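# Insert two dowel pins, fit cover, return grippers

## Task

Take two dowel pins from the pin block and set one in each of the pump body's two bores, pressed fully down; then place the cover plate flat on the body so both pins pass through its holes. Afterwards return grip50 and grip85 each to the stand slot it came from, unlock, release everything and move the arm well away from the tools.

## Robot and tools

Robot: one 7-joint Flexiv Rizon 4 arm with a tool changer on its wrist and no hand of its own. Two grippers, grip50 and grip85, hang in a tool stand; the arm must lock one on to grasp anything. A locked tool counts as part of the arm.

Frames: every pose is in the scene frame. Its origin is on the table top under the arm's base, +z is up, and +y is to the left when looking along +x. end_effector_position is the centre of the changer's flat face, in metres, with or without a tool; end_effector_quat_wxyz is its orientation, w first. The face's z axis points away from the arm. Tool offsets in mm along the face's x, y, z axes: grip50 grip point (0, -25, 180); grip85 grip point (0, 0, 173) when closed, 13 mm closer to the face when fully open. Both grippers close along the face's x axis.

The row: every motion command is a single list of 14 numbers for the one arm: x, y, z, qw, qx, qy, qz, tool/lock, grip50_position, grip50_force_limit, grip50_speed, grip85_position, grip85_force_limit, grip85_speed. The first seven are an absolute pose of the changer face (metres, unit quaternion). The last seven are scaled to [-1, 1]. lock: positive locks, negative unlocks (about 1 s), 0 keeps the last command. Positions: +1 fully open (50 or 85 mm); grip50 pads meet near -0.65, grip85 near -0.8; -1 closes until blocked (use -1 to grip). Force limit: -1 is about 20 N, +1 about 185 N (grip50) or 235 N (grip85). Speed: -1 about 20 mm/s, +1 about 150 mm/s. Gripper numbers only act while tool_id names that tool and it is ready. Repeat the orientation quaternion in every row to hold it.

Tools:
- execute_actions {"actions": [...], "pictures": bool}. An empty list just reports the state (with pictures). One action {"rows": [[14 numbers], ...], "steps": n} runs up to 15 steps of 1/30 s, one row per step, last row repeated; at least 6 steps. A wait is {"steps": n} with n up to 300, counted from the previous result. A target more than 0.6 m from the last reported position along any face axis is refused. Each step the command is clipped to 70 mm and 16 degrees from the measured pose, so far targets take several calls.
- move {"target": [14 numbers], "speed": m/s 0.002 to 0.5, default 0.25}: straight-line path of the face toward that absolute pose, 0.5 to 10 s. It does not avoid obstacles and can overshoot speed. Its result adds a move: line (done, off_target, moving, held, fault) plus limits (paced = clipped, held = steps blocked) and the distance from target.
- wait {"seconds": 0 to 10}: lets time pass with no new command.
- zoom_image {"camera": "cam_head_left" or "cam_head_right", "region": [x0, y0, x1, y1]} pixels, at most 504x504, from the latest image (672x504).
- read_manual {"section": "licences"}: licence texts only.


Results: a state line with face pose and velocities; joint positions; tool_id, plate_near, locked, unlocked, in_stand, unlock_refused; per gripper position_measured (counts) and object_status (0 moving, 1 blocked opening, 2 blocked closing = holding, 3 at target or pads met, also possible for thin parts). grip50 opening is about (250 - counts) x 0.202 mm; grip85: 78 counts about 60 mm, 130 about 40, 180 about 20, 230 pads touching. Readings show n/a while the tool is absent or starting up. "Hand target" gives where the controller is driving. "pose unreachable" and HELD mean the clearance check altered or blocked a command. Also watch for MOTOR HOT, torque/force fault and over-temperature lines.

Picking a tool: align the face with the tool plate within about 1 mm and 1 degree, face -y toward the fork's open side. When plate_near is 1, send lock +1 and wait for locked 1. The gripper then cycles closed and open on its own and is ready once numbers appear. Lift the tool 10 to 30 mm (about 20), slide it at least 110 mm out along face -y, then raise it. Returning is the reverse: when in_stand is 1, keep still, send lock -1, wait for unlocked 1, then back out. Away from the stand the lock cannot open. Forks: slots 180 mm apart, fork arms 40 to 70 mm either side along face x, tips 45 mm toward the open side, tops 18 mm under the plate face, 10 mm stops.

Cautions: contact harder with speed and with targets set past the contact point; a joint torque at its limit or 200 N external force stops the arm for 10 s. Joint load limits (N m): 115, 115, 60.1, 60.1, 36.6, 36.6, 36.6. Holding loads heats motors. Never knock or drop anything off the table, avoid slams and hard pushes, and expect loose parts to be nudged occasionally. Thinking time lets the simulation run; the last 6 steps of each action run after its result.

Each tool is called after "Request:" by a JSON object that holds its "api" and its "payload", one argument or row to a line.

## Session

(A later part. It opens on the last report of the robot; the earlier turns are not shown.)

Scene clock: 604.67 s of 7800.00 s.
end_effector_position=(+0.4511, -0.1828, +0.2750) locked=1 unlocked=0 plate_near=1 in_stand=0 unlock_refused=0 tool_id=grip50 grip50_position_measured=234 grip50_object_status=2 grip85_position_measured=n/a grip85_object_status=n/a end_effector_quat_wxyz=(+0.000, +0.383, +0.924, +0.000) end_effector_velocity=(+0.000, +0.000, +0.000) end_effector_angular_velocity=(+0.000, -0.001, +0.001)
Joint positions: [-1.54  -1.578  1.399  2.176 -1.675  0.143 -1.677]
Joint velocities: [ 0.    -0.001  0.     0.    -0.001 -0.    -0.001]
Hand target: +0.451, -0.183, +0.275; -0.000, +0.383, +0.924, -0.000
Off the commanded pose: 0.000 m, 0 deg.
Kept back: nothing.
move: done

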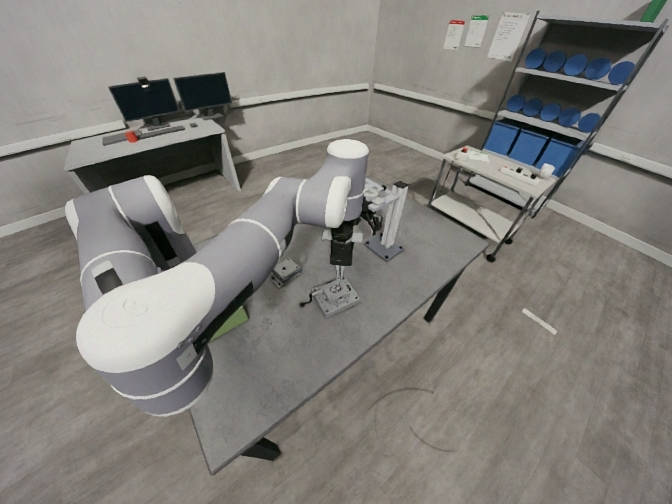

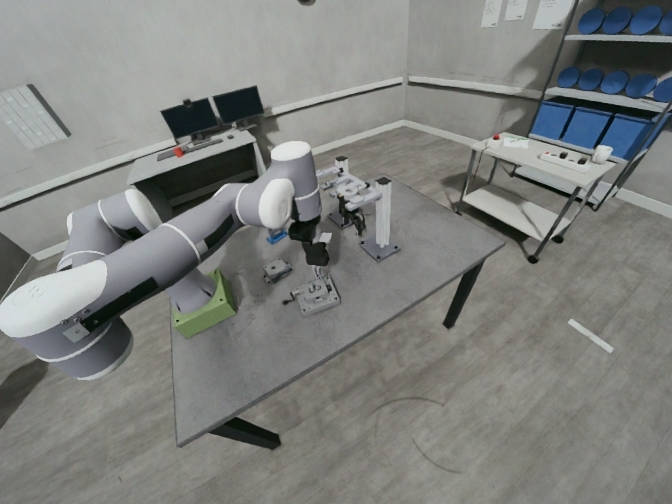

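Request:
{"api": "move", "payload": {
  "target": [0.4518,-0.1869,0.266,0,0.3827,0.9239,0,0,-0.98,-0.1,-1,0,0,0],
  "speed": 0.008
}}

Request:
{"api": "move", "payload": {
  "target": [0.4518,-0.1869,0.2638,0,0.3827,0.9239,0,0,-0.98,-0.1,-1,0,0,0],
  "speed": 0.002
}}

Request:
{"api": "move", "payload": {
  "target": [0.4483,-0.1834,0.2638,0,0.3827,0.9239,0,0,-0.98,-0.1,-1,0,0,0],
  "speed": 0.002
}}

Scene clock: 606.50 s of 7800.00 s.
end_effector_position=(+0.4518, -0.1869, +0.2660) locked=1 unlocked=0 plate_near=1 in_stand=0 unlock_refused=0 tool_id=grip50 grip50_position_measured=239 grip50_object_status=2 grip85_position_measured=n/a grip85_object_status=n/a end_effector_quat_wxyz=(-0.000, +0.383, +0.924, -0.000) end_effector_velocity=(+0.000, +0.000, +0.000) end_effector_angular_velocity=(-0.000, -0.000, +0.001)
Joint positions: [-1.543 -1.588  1.38   2.169 -1.692  0.153 -1.684]
Joint velocities: [ 0.     0.    -0.     0.    -0.     0.    -0.001]
Hand target: +0.452, -0.187, +0.266; +0.000, +0.383, +0.924, +0.000
Off the commanded pose: 0.000 m, 0 deg.
Kept back: nothing.
move: done

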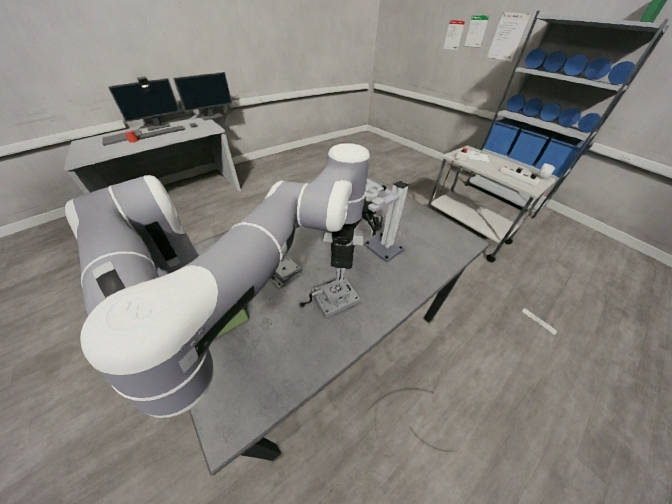

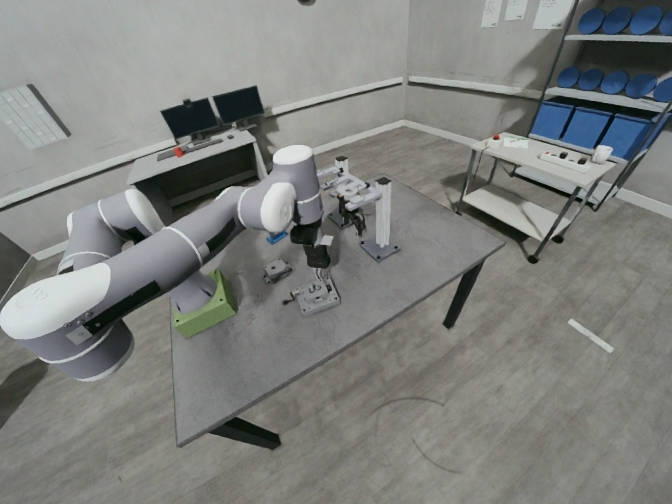

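Scene clock: 607.83 s of 7800.00 s.
end_effector_position=(+0.4520, -0.1866, +0.2652) locked=1 unlocked=0 plate_near=1 in_stand=0 unlock_refused=0 tool_id=grip50 grip50_position_measured=239 grip50_object_status=2 grip85_position_measured=n/a grip85_object_status=n/a end_effector_quat_wxyz=(+0.001, +0.382, +0.924, +0.000) end_effector_velocity=(+0.000, +0.000, +0.000) end_effector_angular_velocity=(-0.001, -0.001, +0.000)
Joint positions: [-1.543 -1.59   1.378  2.169 -1.697  0.155 -1.684]
Joint velocities: [-0.     0.    -0.     0.    -0.001  0.     0.   ]
Hand target: +0.452, -0.187, +0.264; -0.000, +0.383, +0.924, +0.000
Off the commanded pose: 0.001 m, 0 deg.
Kept back: nothing.
move: done

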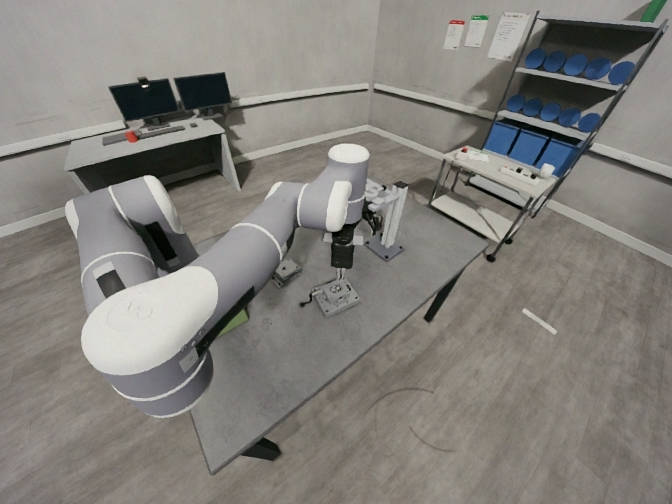

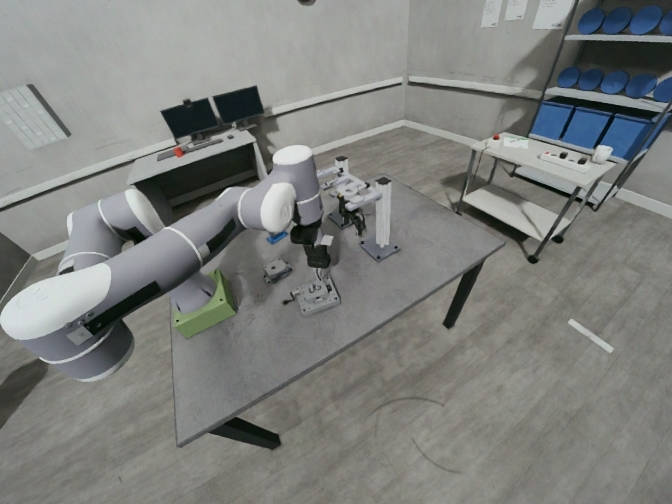

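Scene clock: 610.60 s of 7800.00 s.
end_effector_position=(+0.4488, -0.1839, +0.2644) locked=1 unlocked=0 plate_near=1 in_stand=0 unlock_refused=0 tool_id=grip50 grip50_position_measured=239 grip50_object_status=2 grip85_position_measured=n/a grip85_object_status=n/a end_effector_quat_wxyz=(+0.001, +0.383, +0.924, -0.000) end_effector_velocity=(-0.000, +0.000, -0.000) end_effector_angular_velocity=(+0.000, +0.000, -0.002)
Joint positions: [-1.548 -1.591  1.375  2.18  -1.702  0.155 -1.677]
Joint velocities: [ 0.    -0.    -0.    -0.     0.    -0.     0.002]
Hand target: +0.448, -0.183, +0.264; -0.000, +0.383, +0.924, -0.000
Off the commanded pose: 0.001 m, 0 deg.
Kept back: nothing.
move: done

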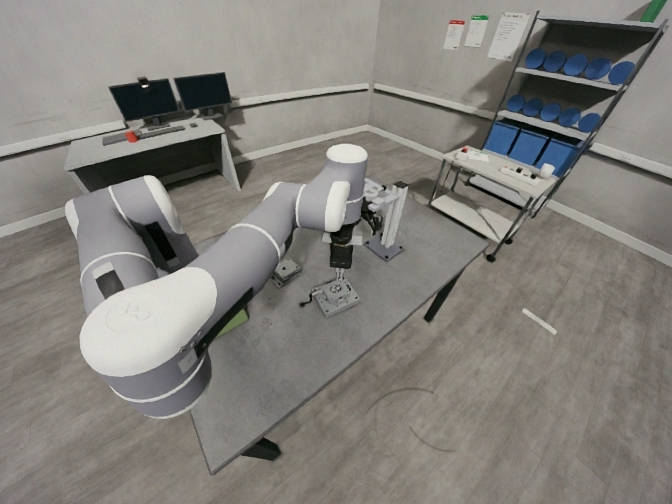

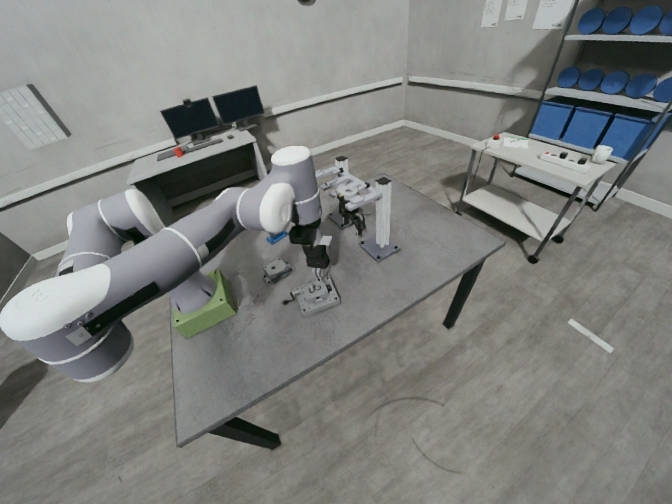

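z dropped 0.8 mm, which could be the chamfer. Probing here.

Request:
{"api": "move", "payload": {
  "target": [0.4488,-0.184,0.2625,0,0.3827,0.9239,0,0,-0.98,-0.1,-1,0,0,0],
  "speed": 0.002
}}

Request:
{"api": "move", "payload": {
  "target": [0.4478,-0.1832,0.2625,0,0.3827,0.9239,0,0,-0.98,-0.1,-1,0,0,0],
  "speed": 0.002
}}

Scene clock: 612.03 s of 7800.00 s.
end_effector_position=(+0.4492, -0.1841, +0.2635) locked=1 unlocked=0 plate_near=1 in_stand=0 unlock_refused=0 tool_id=grip50 grip50_position_measured=239 grip50_object_status=2 grip85_position_measured=n/a grip85_object_status=n/a end_effector_quat_wxyz=(+0.001, +0.383, +0.924, +0.000) end_effector_velocity=(-0.000, +0.000, -0.000) end_effector_angular_velocity=(+0.001, +0.001, -0.001)
Joint positions: [-1.548 -1.592  1.373  2.179 -1.704  0.157 -1.678]
Joint velocities: [-0.    -0.    -0.     0.     0.001  0.     0.001]
Hand target: +0.449, -0.184, +0.263; +0.000, +0.383, +0.924, -0.000
Off the commanded pose: 0.001 m, 0 deg.
Kept back: nothing.
move: done

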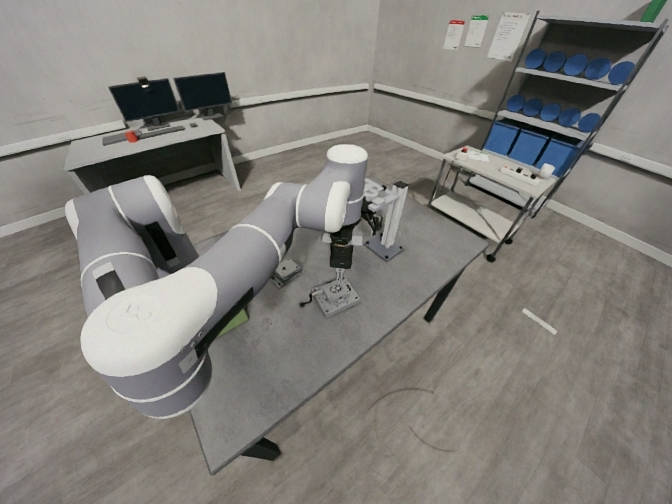

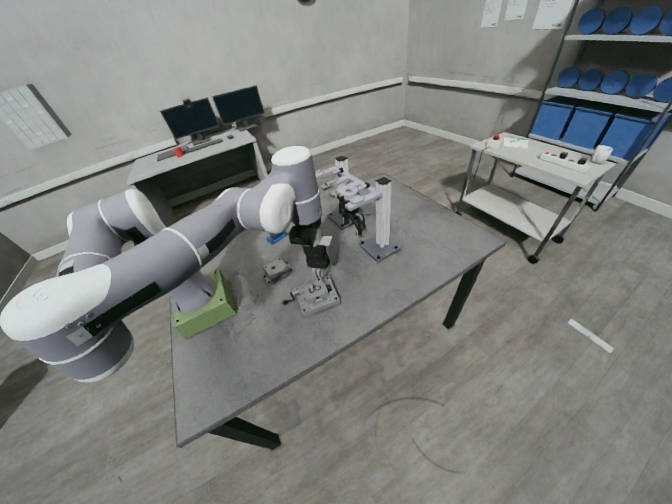

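Scene clock: 613.20 s of 7800.00 s.
end_effector_position=(+0.4486, -0.1839, +0.2636) locked=1 unlocked=0 plate_near=1 in_stand=0 unlock_refused=0 tool_id=grip50 grip50_position_measured=239 grip50_object_status=2 grip85_position_measured=n/a grip85_object_status=n/a end_effector_quat_wxyz=(+0.002, +0.383, +0.924, -0.000) end_effector_velocity=(-0.000, -0.000, -0.000) end_effector_angular_velocity=(-0.000, -0.000, -0.001)
Joint positions: [-1.549 -1.592  1.373  2.181 -1.706  0.157 -1.677]
Joint velocities: [-0.    -0.    -0.     0.    -0.     0.     0.001]
Hand target: +0.448, -0.183, +0.262; +0.000, +0.383, +0.924, -0.000
Off the commanded pose: 0.001 m, 0 deg.
Kept back: nothing.
move: done

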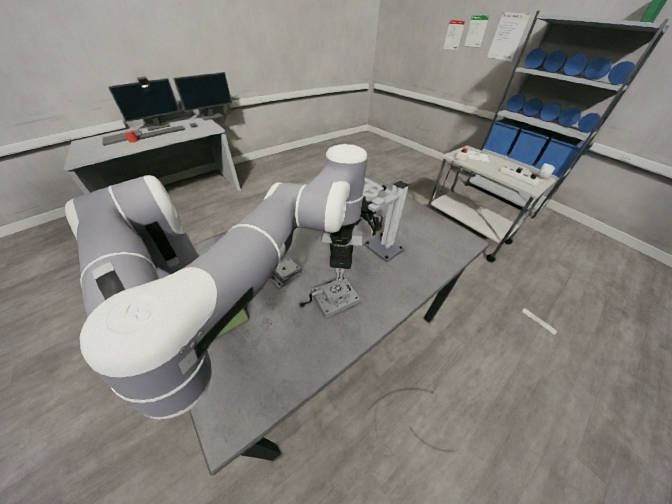

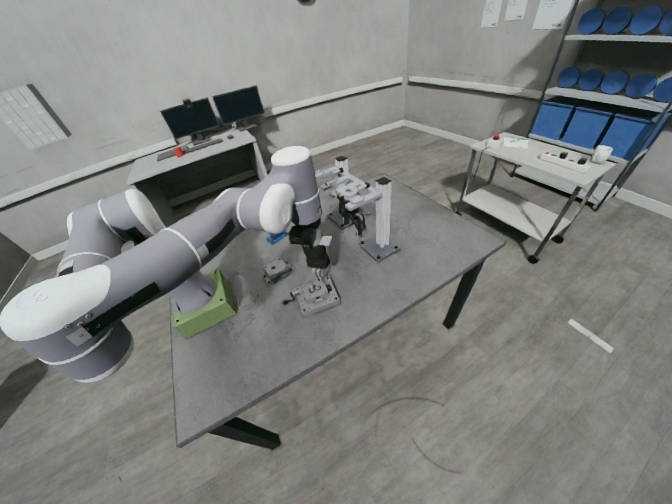

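It's held laterally, so the pin is in the bore. Pushing down.

Request:
{"api": "move", "payload": {
  "target": [0.4495,-0.1847,0.2605,0,0.3827,0.9239,0,0,-0.98,-0.1,-1,0,0,0],
  "speed": 0.002
}}

Request:
{"api": "move", "payload": {
  "target": [0.4495,-0.1847,0.259,0,0.3827,0.9239,0,0,-0.98,-0.1,-1,0,0,0],
  "speed": 0.002
}}

Scene clock: 615.30 s of 7800.00 s.
end_effector_position=(+0.4499, -0.1843, +0.2627) locked=1 unlocked=0 plate_near=1 in_stand=0 unlock_refused=0 tool_id=grip50 grip50_position_measured=239 grip50_object_status=2 grip85_position_measured=n/a grip85_object_status=n/a end_effector_quat_wxyz=(+0.002, +0.382, +0.924, +0.000) end_effector_velocity=(+0.000, +0.000, +0.000) end_effector_angular_velocity=(+0.001, +0.000, -0.001)
Joint positions: [-1.547 -1.594  1.371  2.177 -1.707  0.158 -1.679]
Joint velocities: [ 0.    -0.     0.    -0.     0.001 -0.     0.001]
Hand target: +0.450, -0.185, +0.261; +0.000, +0.383, +0.924, -0.000
Off the commanded pose: 0.002 m, 0 deg.
Kept back: nothing.
move: done

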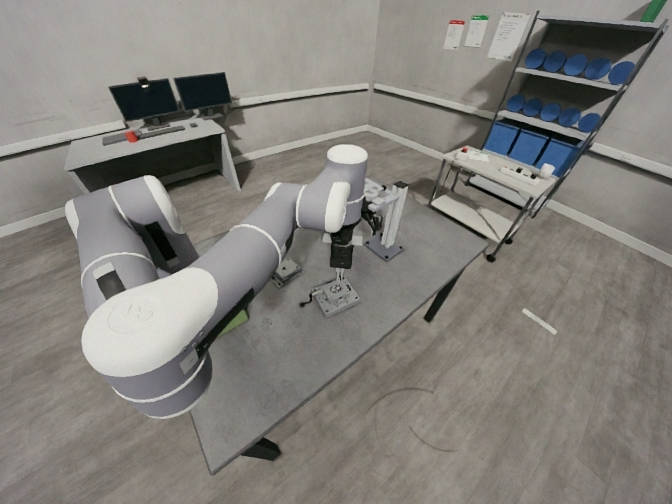

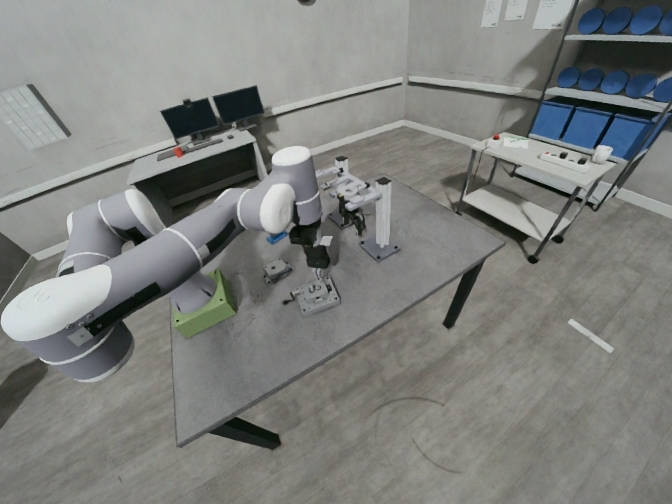

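Scene clock: 617.43 s of 7800.00 s.
end_effector_position=(+0.4496, -0.1846, +0.2591) locked=1 unlocked=0 plate_near=1 in_stand=0 unlock_refused=0 tool_id=grip50 grip50_position_measured=254 grip50_object_status=3 grip85_position_measured=n/a grip85_object_status=n/a end_effector_quat_wxyz=(+0.000, +0.383, +0.924, +0.000) end_effector_velocity=(-0.000, +0.000, -0.000) end_effector_angular_velocity=(+0.000, +0.001, -0.001)
Joint positions: [-1.546 -1.597  1.364  2.176 -1.71   0.16  -1.679]
Joint velocities: [ 0.     0.    -0.    -0.     0.001  0.     0.001]
Hand target: +0.450, -0.185, +0.259; +0.000, +0.383, +0.924, -0.000
Off the commanded pose: 0.000 m, 0 deg.
Kept back: nothing.
move: done

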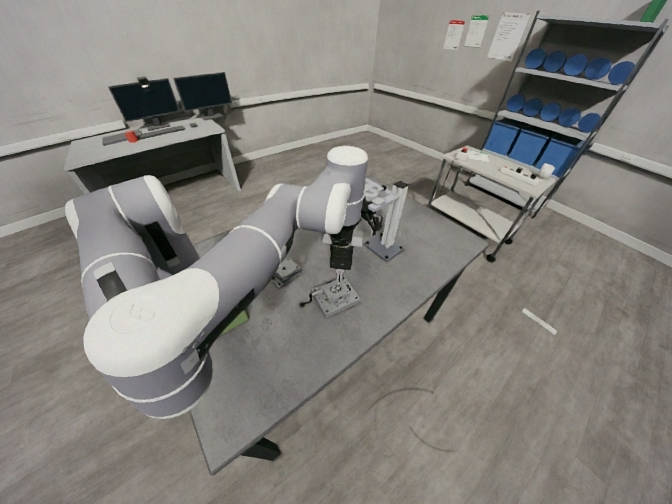

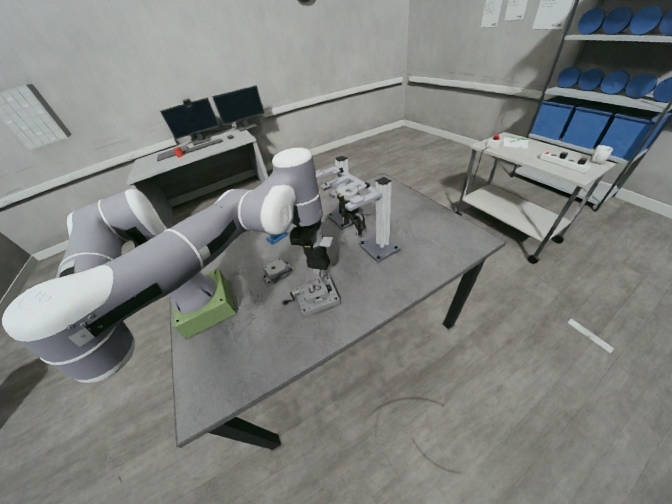

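Either it went in or it slipped. Opening, lifting, then probing the top.

Request:
{"api": "move", "payload": {
  "target": [0.4495,-0.1847,0.2592,0,0.3827,0.9239,0,0,-0.3,-1,-1,0,0,0],
  "speed": 0.002
}}

Request:
{"api": "move", "payload": {
  "target": [0.4495,-0.1847,0.285,0,0.3827,0.9239,0,0,-0.3,-1,-1,0,0,0],
  "speed": 0.02
}}

Request:
{"api": "zoom_image", "payload": {
  "camera": "cam_head_right",
  "region": [295,260,345,300]
}}

Request:
{"api": "move", "payload": {
  "target": [0.4495,-0.1847,0.279,0,0.3827,0.9239,0,0,-1,-1,0,0,0,0],
  "speed": 0.005
}}

Request:
{"api": "move", "payload": {
  "target": [0.4495,-0.1847,0.27,0,0.3827,0.9239,0,0,-1,-1,0,0,0,0],
  "speed": 0.003
}}

Scene clock: 618.50 s of 7800.00 s.
end_effector_position=(+0.4496, -0.1846, +0.2592) locked=1 unlocked=0 plate_near=1 in_stand=0 unlock_refused=0 tool_id=grip50 grip50_position_measured=198 grip50_object_status=3 grip85_position_measured=n/a grip85_object_status=n/a end_effector_quat_wxyz=(+0.000, +0.383, +0.924, +0.000) end_effector_velocity=(+0.000, -0.000, -0.000) end_effector_angular_velocity=(-0.001, +0.000, -0.001)
Joint positions: [-1.547 -1.597  1.365  2.176 -1.71   0.16  -1.679]
Joint velocities: [-0.     0.    -0.    -0.001 -0.001 -0.     0.001]
Hand target: +0.449, -0.185, +0.259; +0.000, +0.383, +0.924, -0.000
Off the commanded pose: 0.000 m, 0 deg.
Kept back: nothing.
move: done

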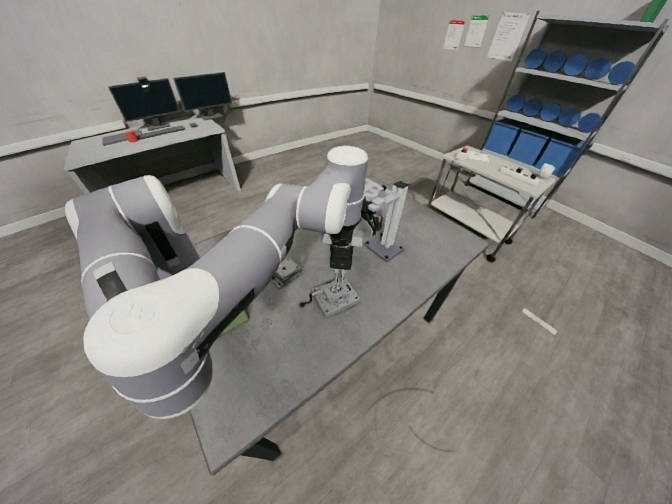

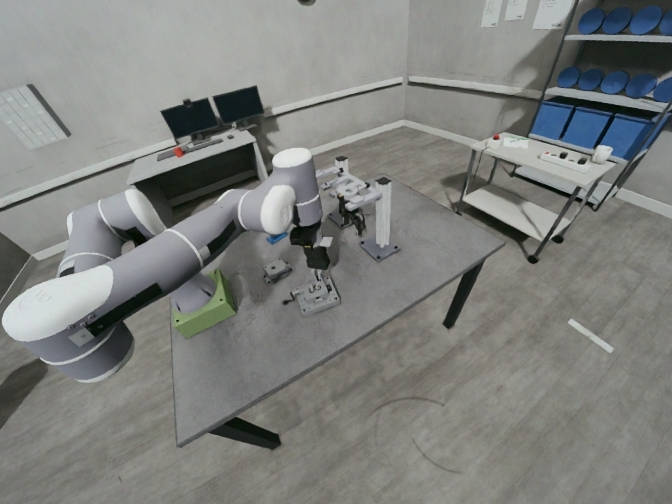

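Scene clock: 620.00 s of 7800.00 s.
end_effector_position=(+0.4495, -0.1846, +0.2851) locked=1 unlocked=0 plate_near=1 in_stand=0 unlock_refused=0 tool_id=grip50 grip50_position_measured=198 grip50_object_status=3 grip85_position_measured=n/a grip85_object_status=n/a end_effector_quat_wxyz=(+0.000, +0.383, +0.924, +0.000) end_effector_velocity=(-0.000, +0.000, -0.000) end_effector_angular_velocity=(-0.000, +0.000, -0.000)
Joint positions: [-1.546 -1.566  1.421  2.179 -1.653  0.131 -1.683]
Joint velocities: [ 0.  0. -0.  0.  0.  0.  0.]
Hand target: +0.449, -0.185, +0.285; +0.000, +0.383, +0.924, -0.000
Off the commanded pose: 0.000 m, 0 deg.
Kept back: nothing.
move: done

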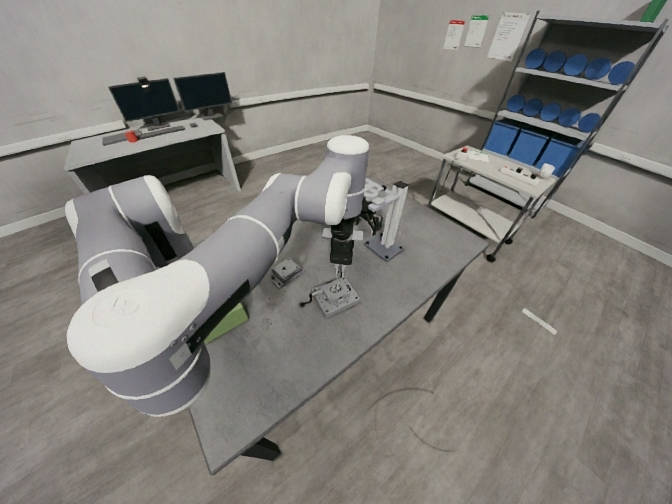

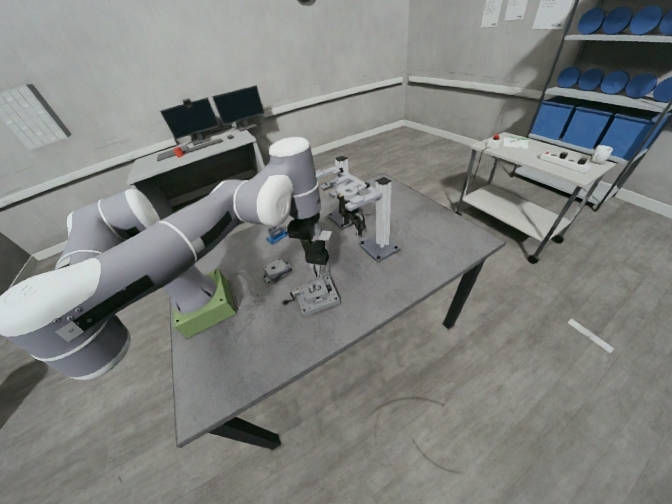

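Region (295, 260, 345, 300) of cam_head_right's 672x504 image, scaled by 10.080, with more detail than that image has; it fills the top 403 rows of this view, and the rest is white.

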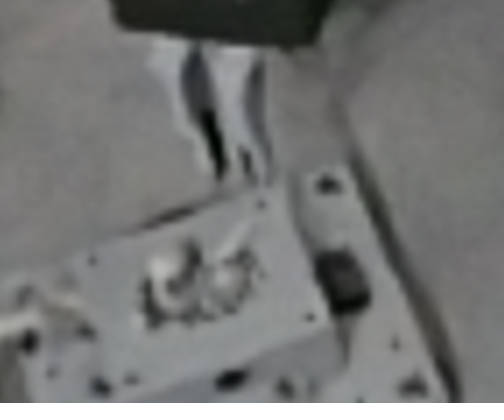

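Scene clock: 621.43 s of 7800.00 s.
end_effector_position=(+0.4494, -0.1847, +0.2790) locked=1 unlocked=0 plate_near=1 in_stand=0 unlock_refused=0 tool_id=grip50 grip50_position_measured=251 grip50_object_status=3 grip85_position_measured=n/a grip85_object_status=n/a end_effector_quat_wxyz=(-0.000, +0.382, +0.924, -0.000) end_effector_velocity=(+0.000, -0.000, +0.000) end_effector_angular_velocity=(+0.000, -0.000, +0.000)
Joint positions: [-1.546 -1.573  1.408  2.178 -1.665  0.138 -1.683]
Joint velocities: [-0.  0.  0. -0.  0.  0. -0.]
Hand target: +0.450, -0.185, +0.279; -0.000, +0.383, +0.924, +0.000
Off the commanded pose: 0.000 m, 0 deg.
Kept back: nothing.
move: done

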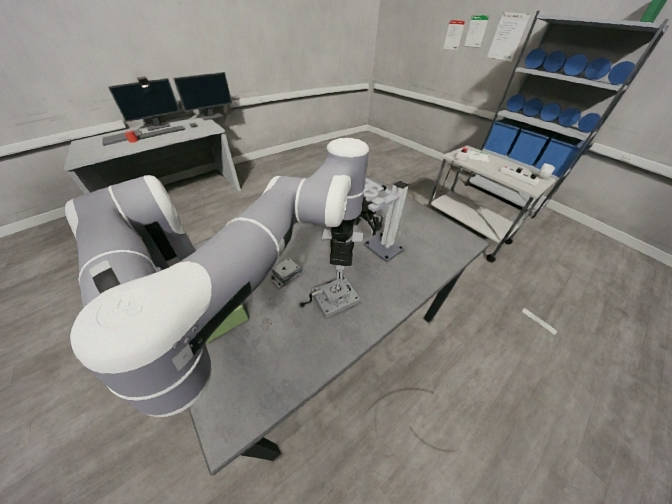

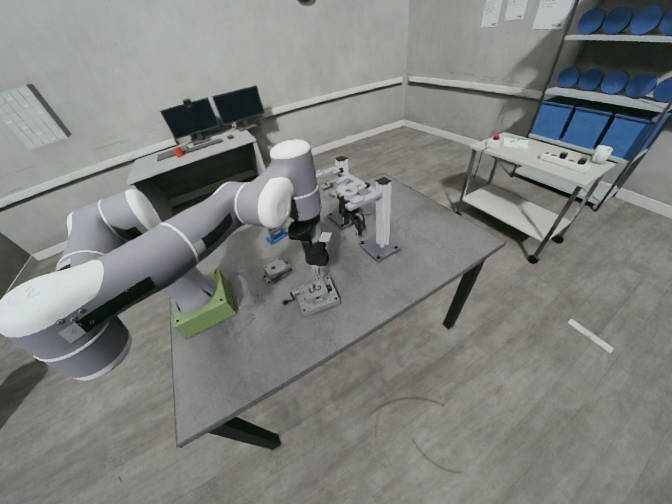

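Scene clock: 624.67 s of 7800.00 s.
end_effector_position=(+0.4495, -0.1847, +0.2700) locked=1 unlocked=0 plate_near=1 in_stand=0 unlock_refused=0 tool_id=grip50 grip50_position_measured=251 grip50_object_status=3 grip85_position_measured=n/a grip85_object_status=n/a end_effector_quat_wxyz=(-0.000, +0.382, +0.924, -0.000) end_effector_velocity=(+0.000, -0.000, +0.000) end_effector_angular_velocity=(-0.000, -0.000, -0.000)
Joint positions: [-1.546 -1.582  1.388  2.177 -1.685  0.149 -1.681]
Joint velocities: [-0.    -0.    -0.     0.    -0.001  0.     0.   ]
Hand target: +0.450, -0.185, +0.270; -0.000, +0.383, +0.924, +0.000
Off the commanded pose: 0.000 m, 0 deg.
Kept back: nothing.
move: done

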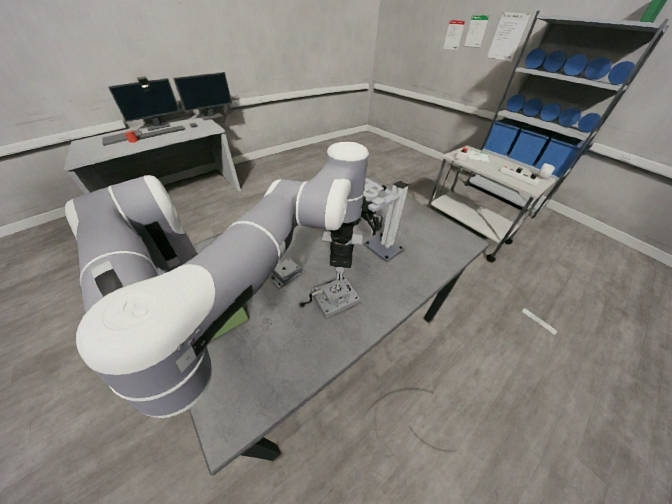

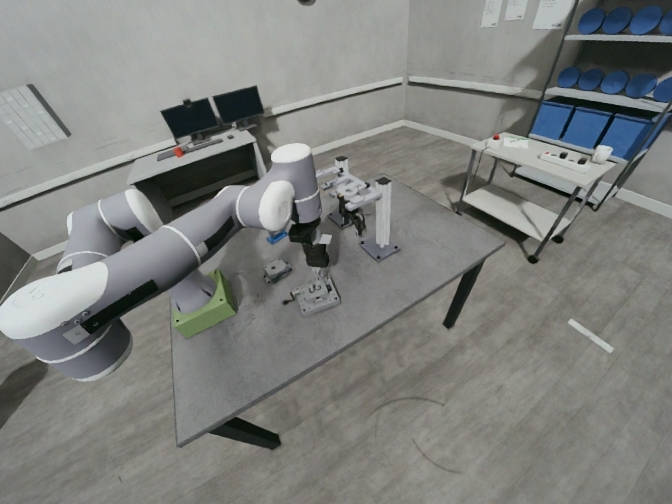

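Request:
{"api": "move", "payload": {
  "target": [0.4485,-0.1855,0.268,0,0.3827,0.9239,0,0,-0.3,-1,0,0,0,0],
  "speed": 0.005
}}

Request:
{"api": "move", "payload": {
  "target": [0.4485,-0.1855,0.2565,0,0.3827,0.9239,0,0,-0.3,-1,0,0,0,0],
  "speed": 0.004
}}

Request:
{"api": "move", "payload": {
  "target": [0.4485,-0.1855,0.2565,0,0.3827,0.9239,0,0,-1,-0.7,-1,0,0,0],
  "speed": 0.004
}}

Request:
{"api": "move", "payload": {
  "target": [0.4485,-0.1855,0.30,0,0.3827,0.9239,0,0,-1,-0.7,-1,0,0,0],
  "speed": 0.02
}}

Request:
{"api": "zoom_image", "payload": {
  "camera": "cam_head_right",
  "region": [295,255,345,300]
}}

Scene clock: 625.90 s of 7800.00 s.
end_effector_position=(+0.4485, -0.1856, +0.2680) locked=1 unlocked=0 plate_near=1 in_stand=0 unlock_refused=0 tool_id=grip50 grip50_position_measured=198 grip50_object_status=3 grip85_position_measured=n/a grip85_object_status=n/a end_effector_quat_wxyz=(-0.000, +0.383, +0.924, -0.000) end_effector_velocity=(-0.000, -0.000, -0.000) end_effector_angular_velocity=(-0.000, +0.000, -0.000)
Joint positions: [-1.55  -1.585  1.383  2.179 -1.69   0.151 -1.682]
Joint velocities: [ 0.  0. -0. -0. -0.  0.  0.]
Hand target: +0.449, -0.186, +0.268; -0.000, +0.383, +0.924, -0.000
Off the commanded pose: 0.000 m, 0 deg.
Kept back: nothing.
move: done

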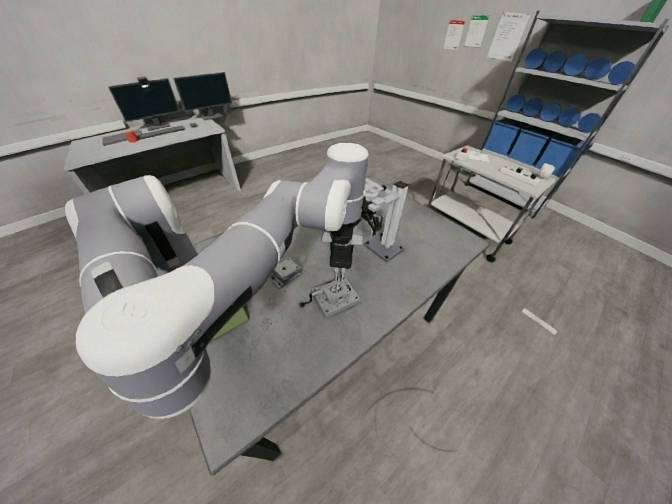

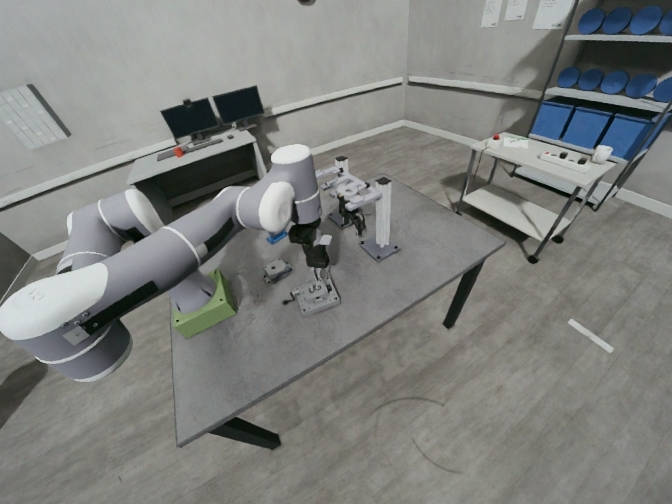

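Scene clock: 629.00 s of 7800.00 s.
end_effector_position=(+0.4485, -0.1855, +0.2565) locked=1 unlocked=0 plate_near=1 in_stand=0 unlock_refused=0 tool_id=grip50 grip50_position_measured=198 grip50_object_status=3 grip85_position_measured=n/a grip85_object_status=n/a end_effector_quat_wxyz=(-0.000, +0.382, +0.924, -0.000) end_effector_velocity=(+0.000, -0.000, +0.000) end_effector_angular_velocity=(+0.000, -0.000, -0.001)
Joint positions: [-1.55  -1.597  1.358  2.177 -1.715  0.165 -1.681]
Joint velocities: [-0.    -0.     0.    -0.     0.    -0.     0.001]
Hand target: +0.449, -0.186, +0.257; -0.000, +0.383, +0.924, +0.000
Off the commanded pose: 0.000 m, 0 deg.
Kept back: nothing.
move: done

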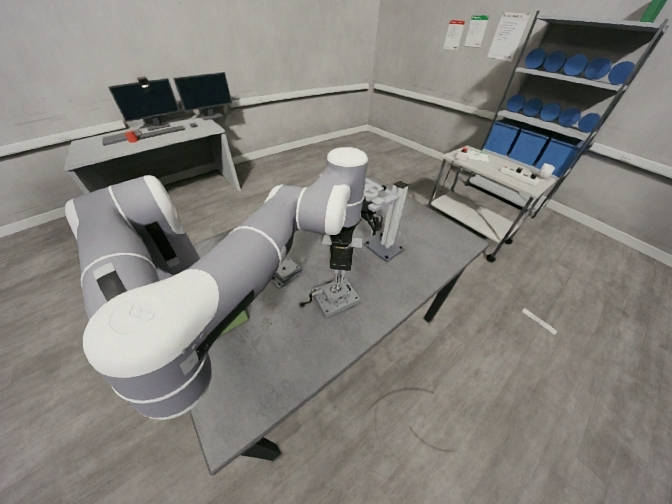

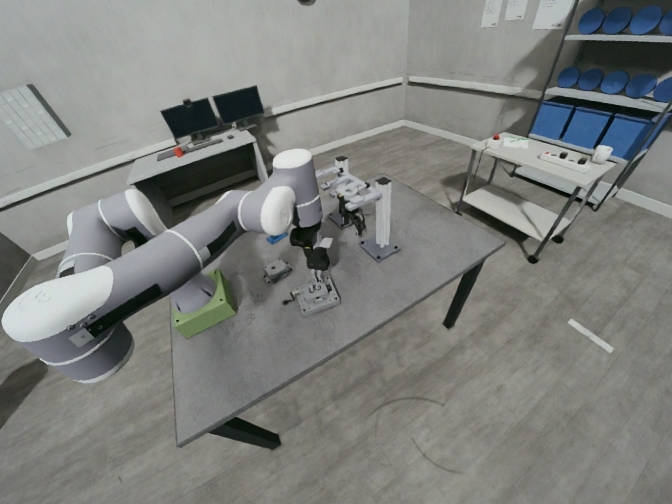

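Scene clock: 629.77 s of 7800.00 s.
end_effector_position=(+0.4485, -0.1855, +0.2565) locked=1 unlocked=0 plate_near=1 in_stand=0 unlock_refused=0 tool_id=grip50 grip50_position_measured=252 grip50_object_status=3 grip85_position_measured=n/a grip85_object_status=n/a end_effector_quat_wxyz=(-0.000, +0.383, +0.924, -0.000) end_effector_velocity=(+0.000, +0.000, -0.000) end_effector_angular_velocity=(+0.001, -0.000, -0.000)
Joint positions: [-1.55  -1.597  1.358  2.177 -1.715  0.165 -1.68 ]
Joint velocities: [-0. -0.  0. -0.  0.  0.  0.]
Hand target: +0.448, -0.186, +0.257; -0.000, +0.383, +0.924, +0.000
Off the commanded pose: 0.000 m, 0 deg.
Kept back: nothing.
move: done

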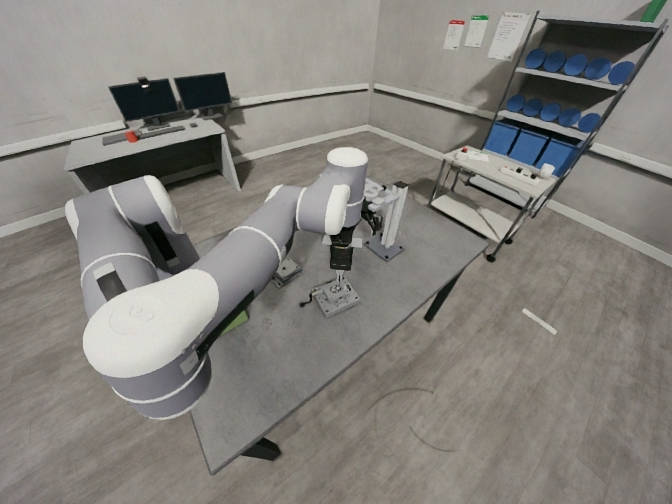

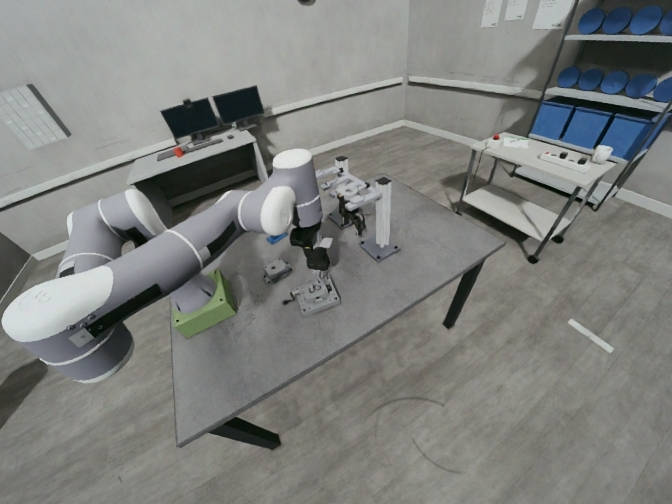

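Scene clock: 632.17 s of 7800.00 s.
end_effector_position=(+0.4485, -0.1853, +0.3001) locked=1 unlocked=0 plate_near=1 in_stand=0 unlock_refused=0 tool_id=grip50 grip50_position_measured=252 grip50_object_status=3 grip85_position_measured=n/a grip85_object_status=n/a end_effector_quat_wxyz=(+0.000, +0.383, +0.924, +0.000) end_effector_velocity=(-0.000, +0.000, -0.000) end_effector_angular_velocity=(+0.000, +0.000, +0.001)
Joint positions: [-1.549 -1.547  1.453  2.18  -1.618  0.116 -1.688]
Joint velocities: [ 0.     0.    -0.001  0.     0.     0.    -0.001]
Hand target: +0.448, -0.185, +0.300; +0.000, +0.383, +0.924, -0.000
Off the commanded pose: 0.000 m, 0 deg.
Kept back: nothing.
move: done

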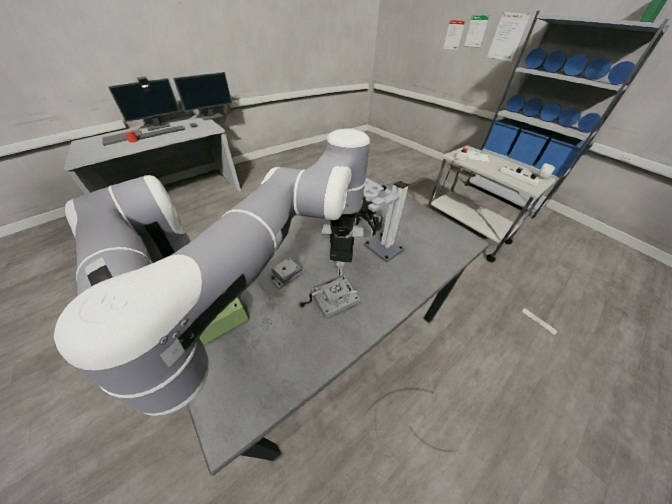

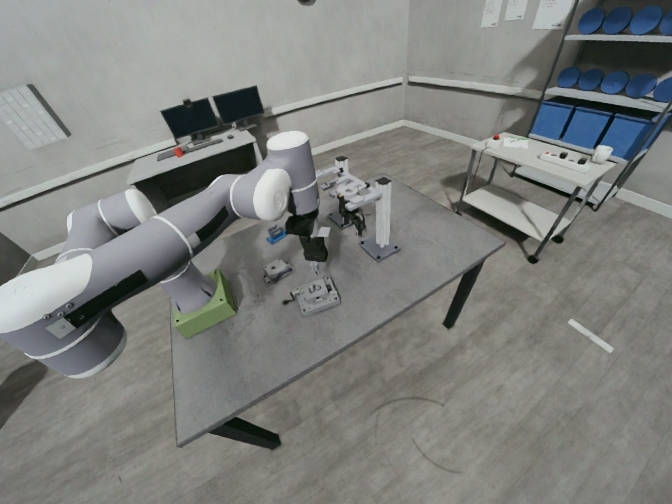

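Region (295, 255, 345, 300) of cam_head_right's 672x504 image, scaled by 10.080, with more detail than that image has; it fills the top 454 rows of this view, and the rest is white.

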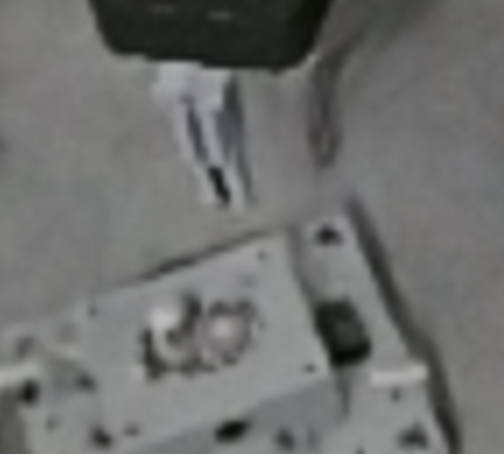

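Request:
{"api": "zoom_image", "payload": {
  "camera": "cam_head_left",
  "region": [315,270,365,315]
}}

Region (315, 270, 365, 315) of cam_head_left's 672x504 image, scaled by 10.080, with more detail than that image has; it fills the top 454 rows of this view, and the rest is white.

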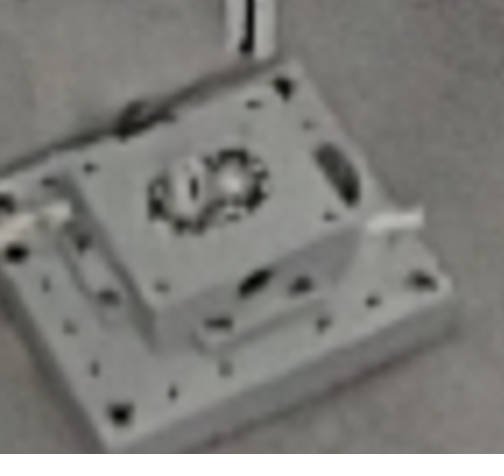

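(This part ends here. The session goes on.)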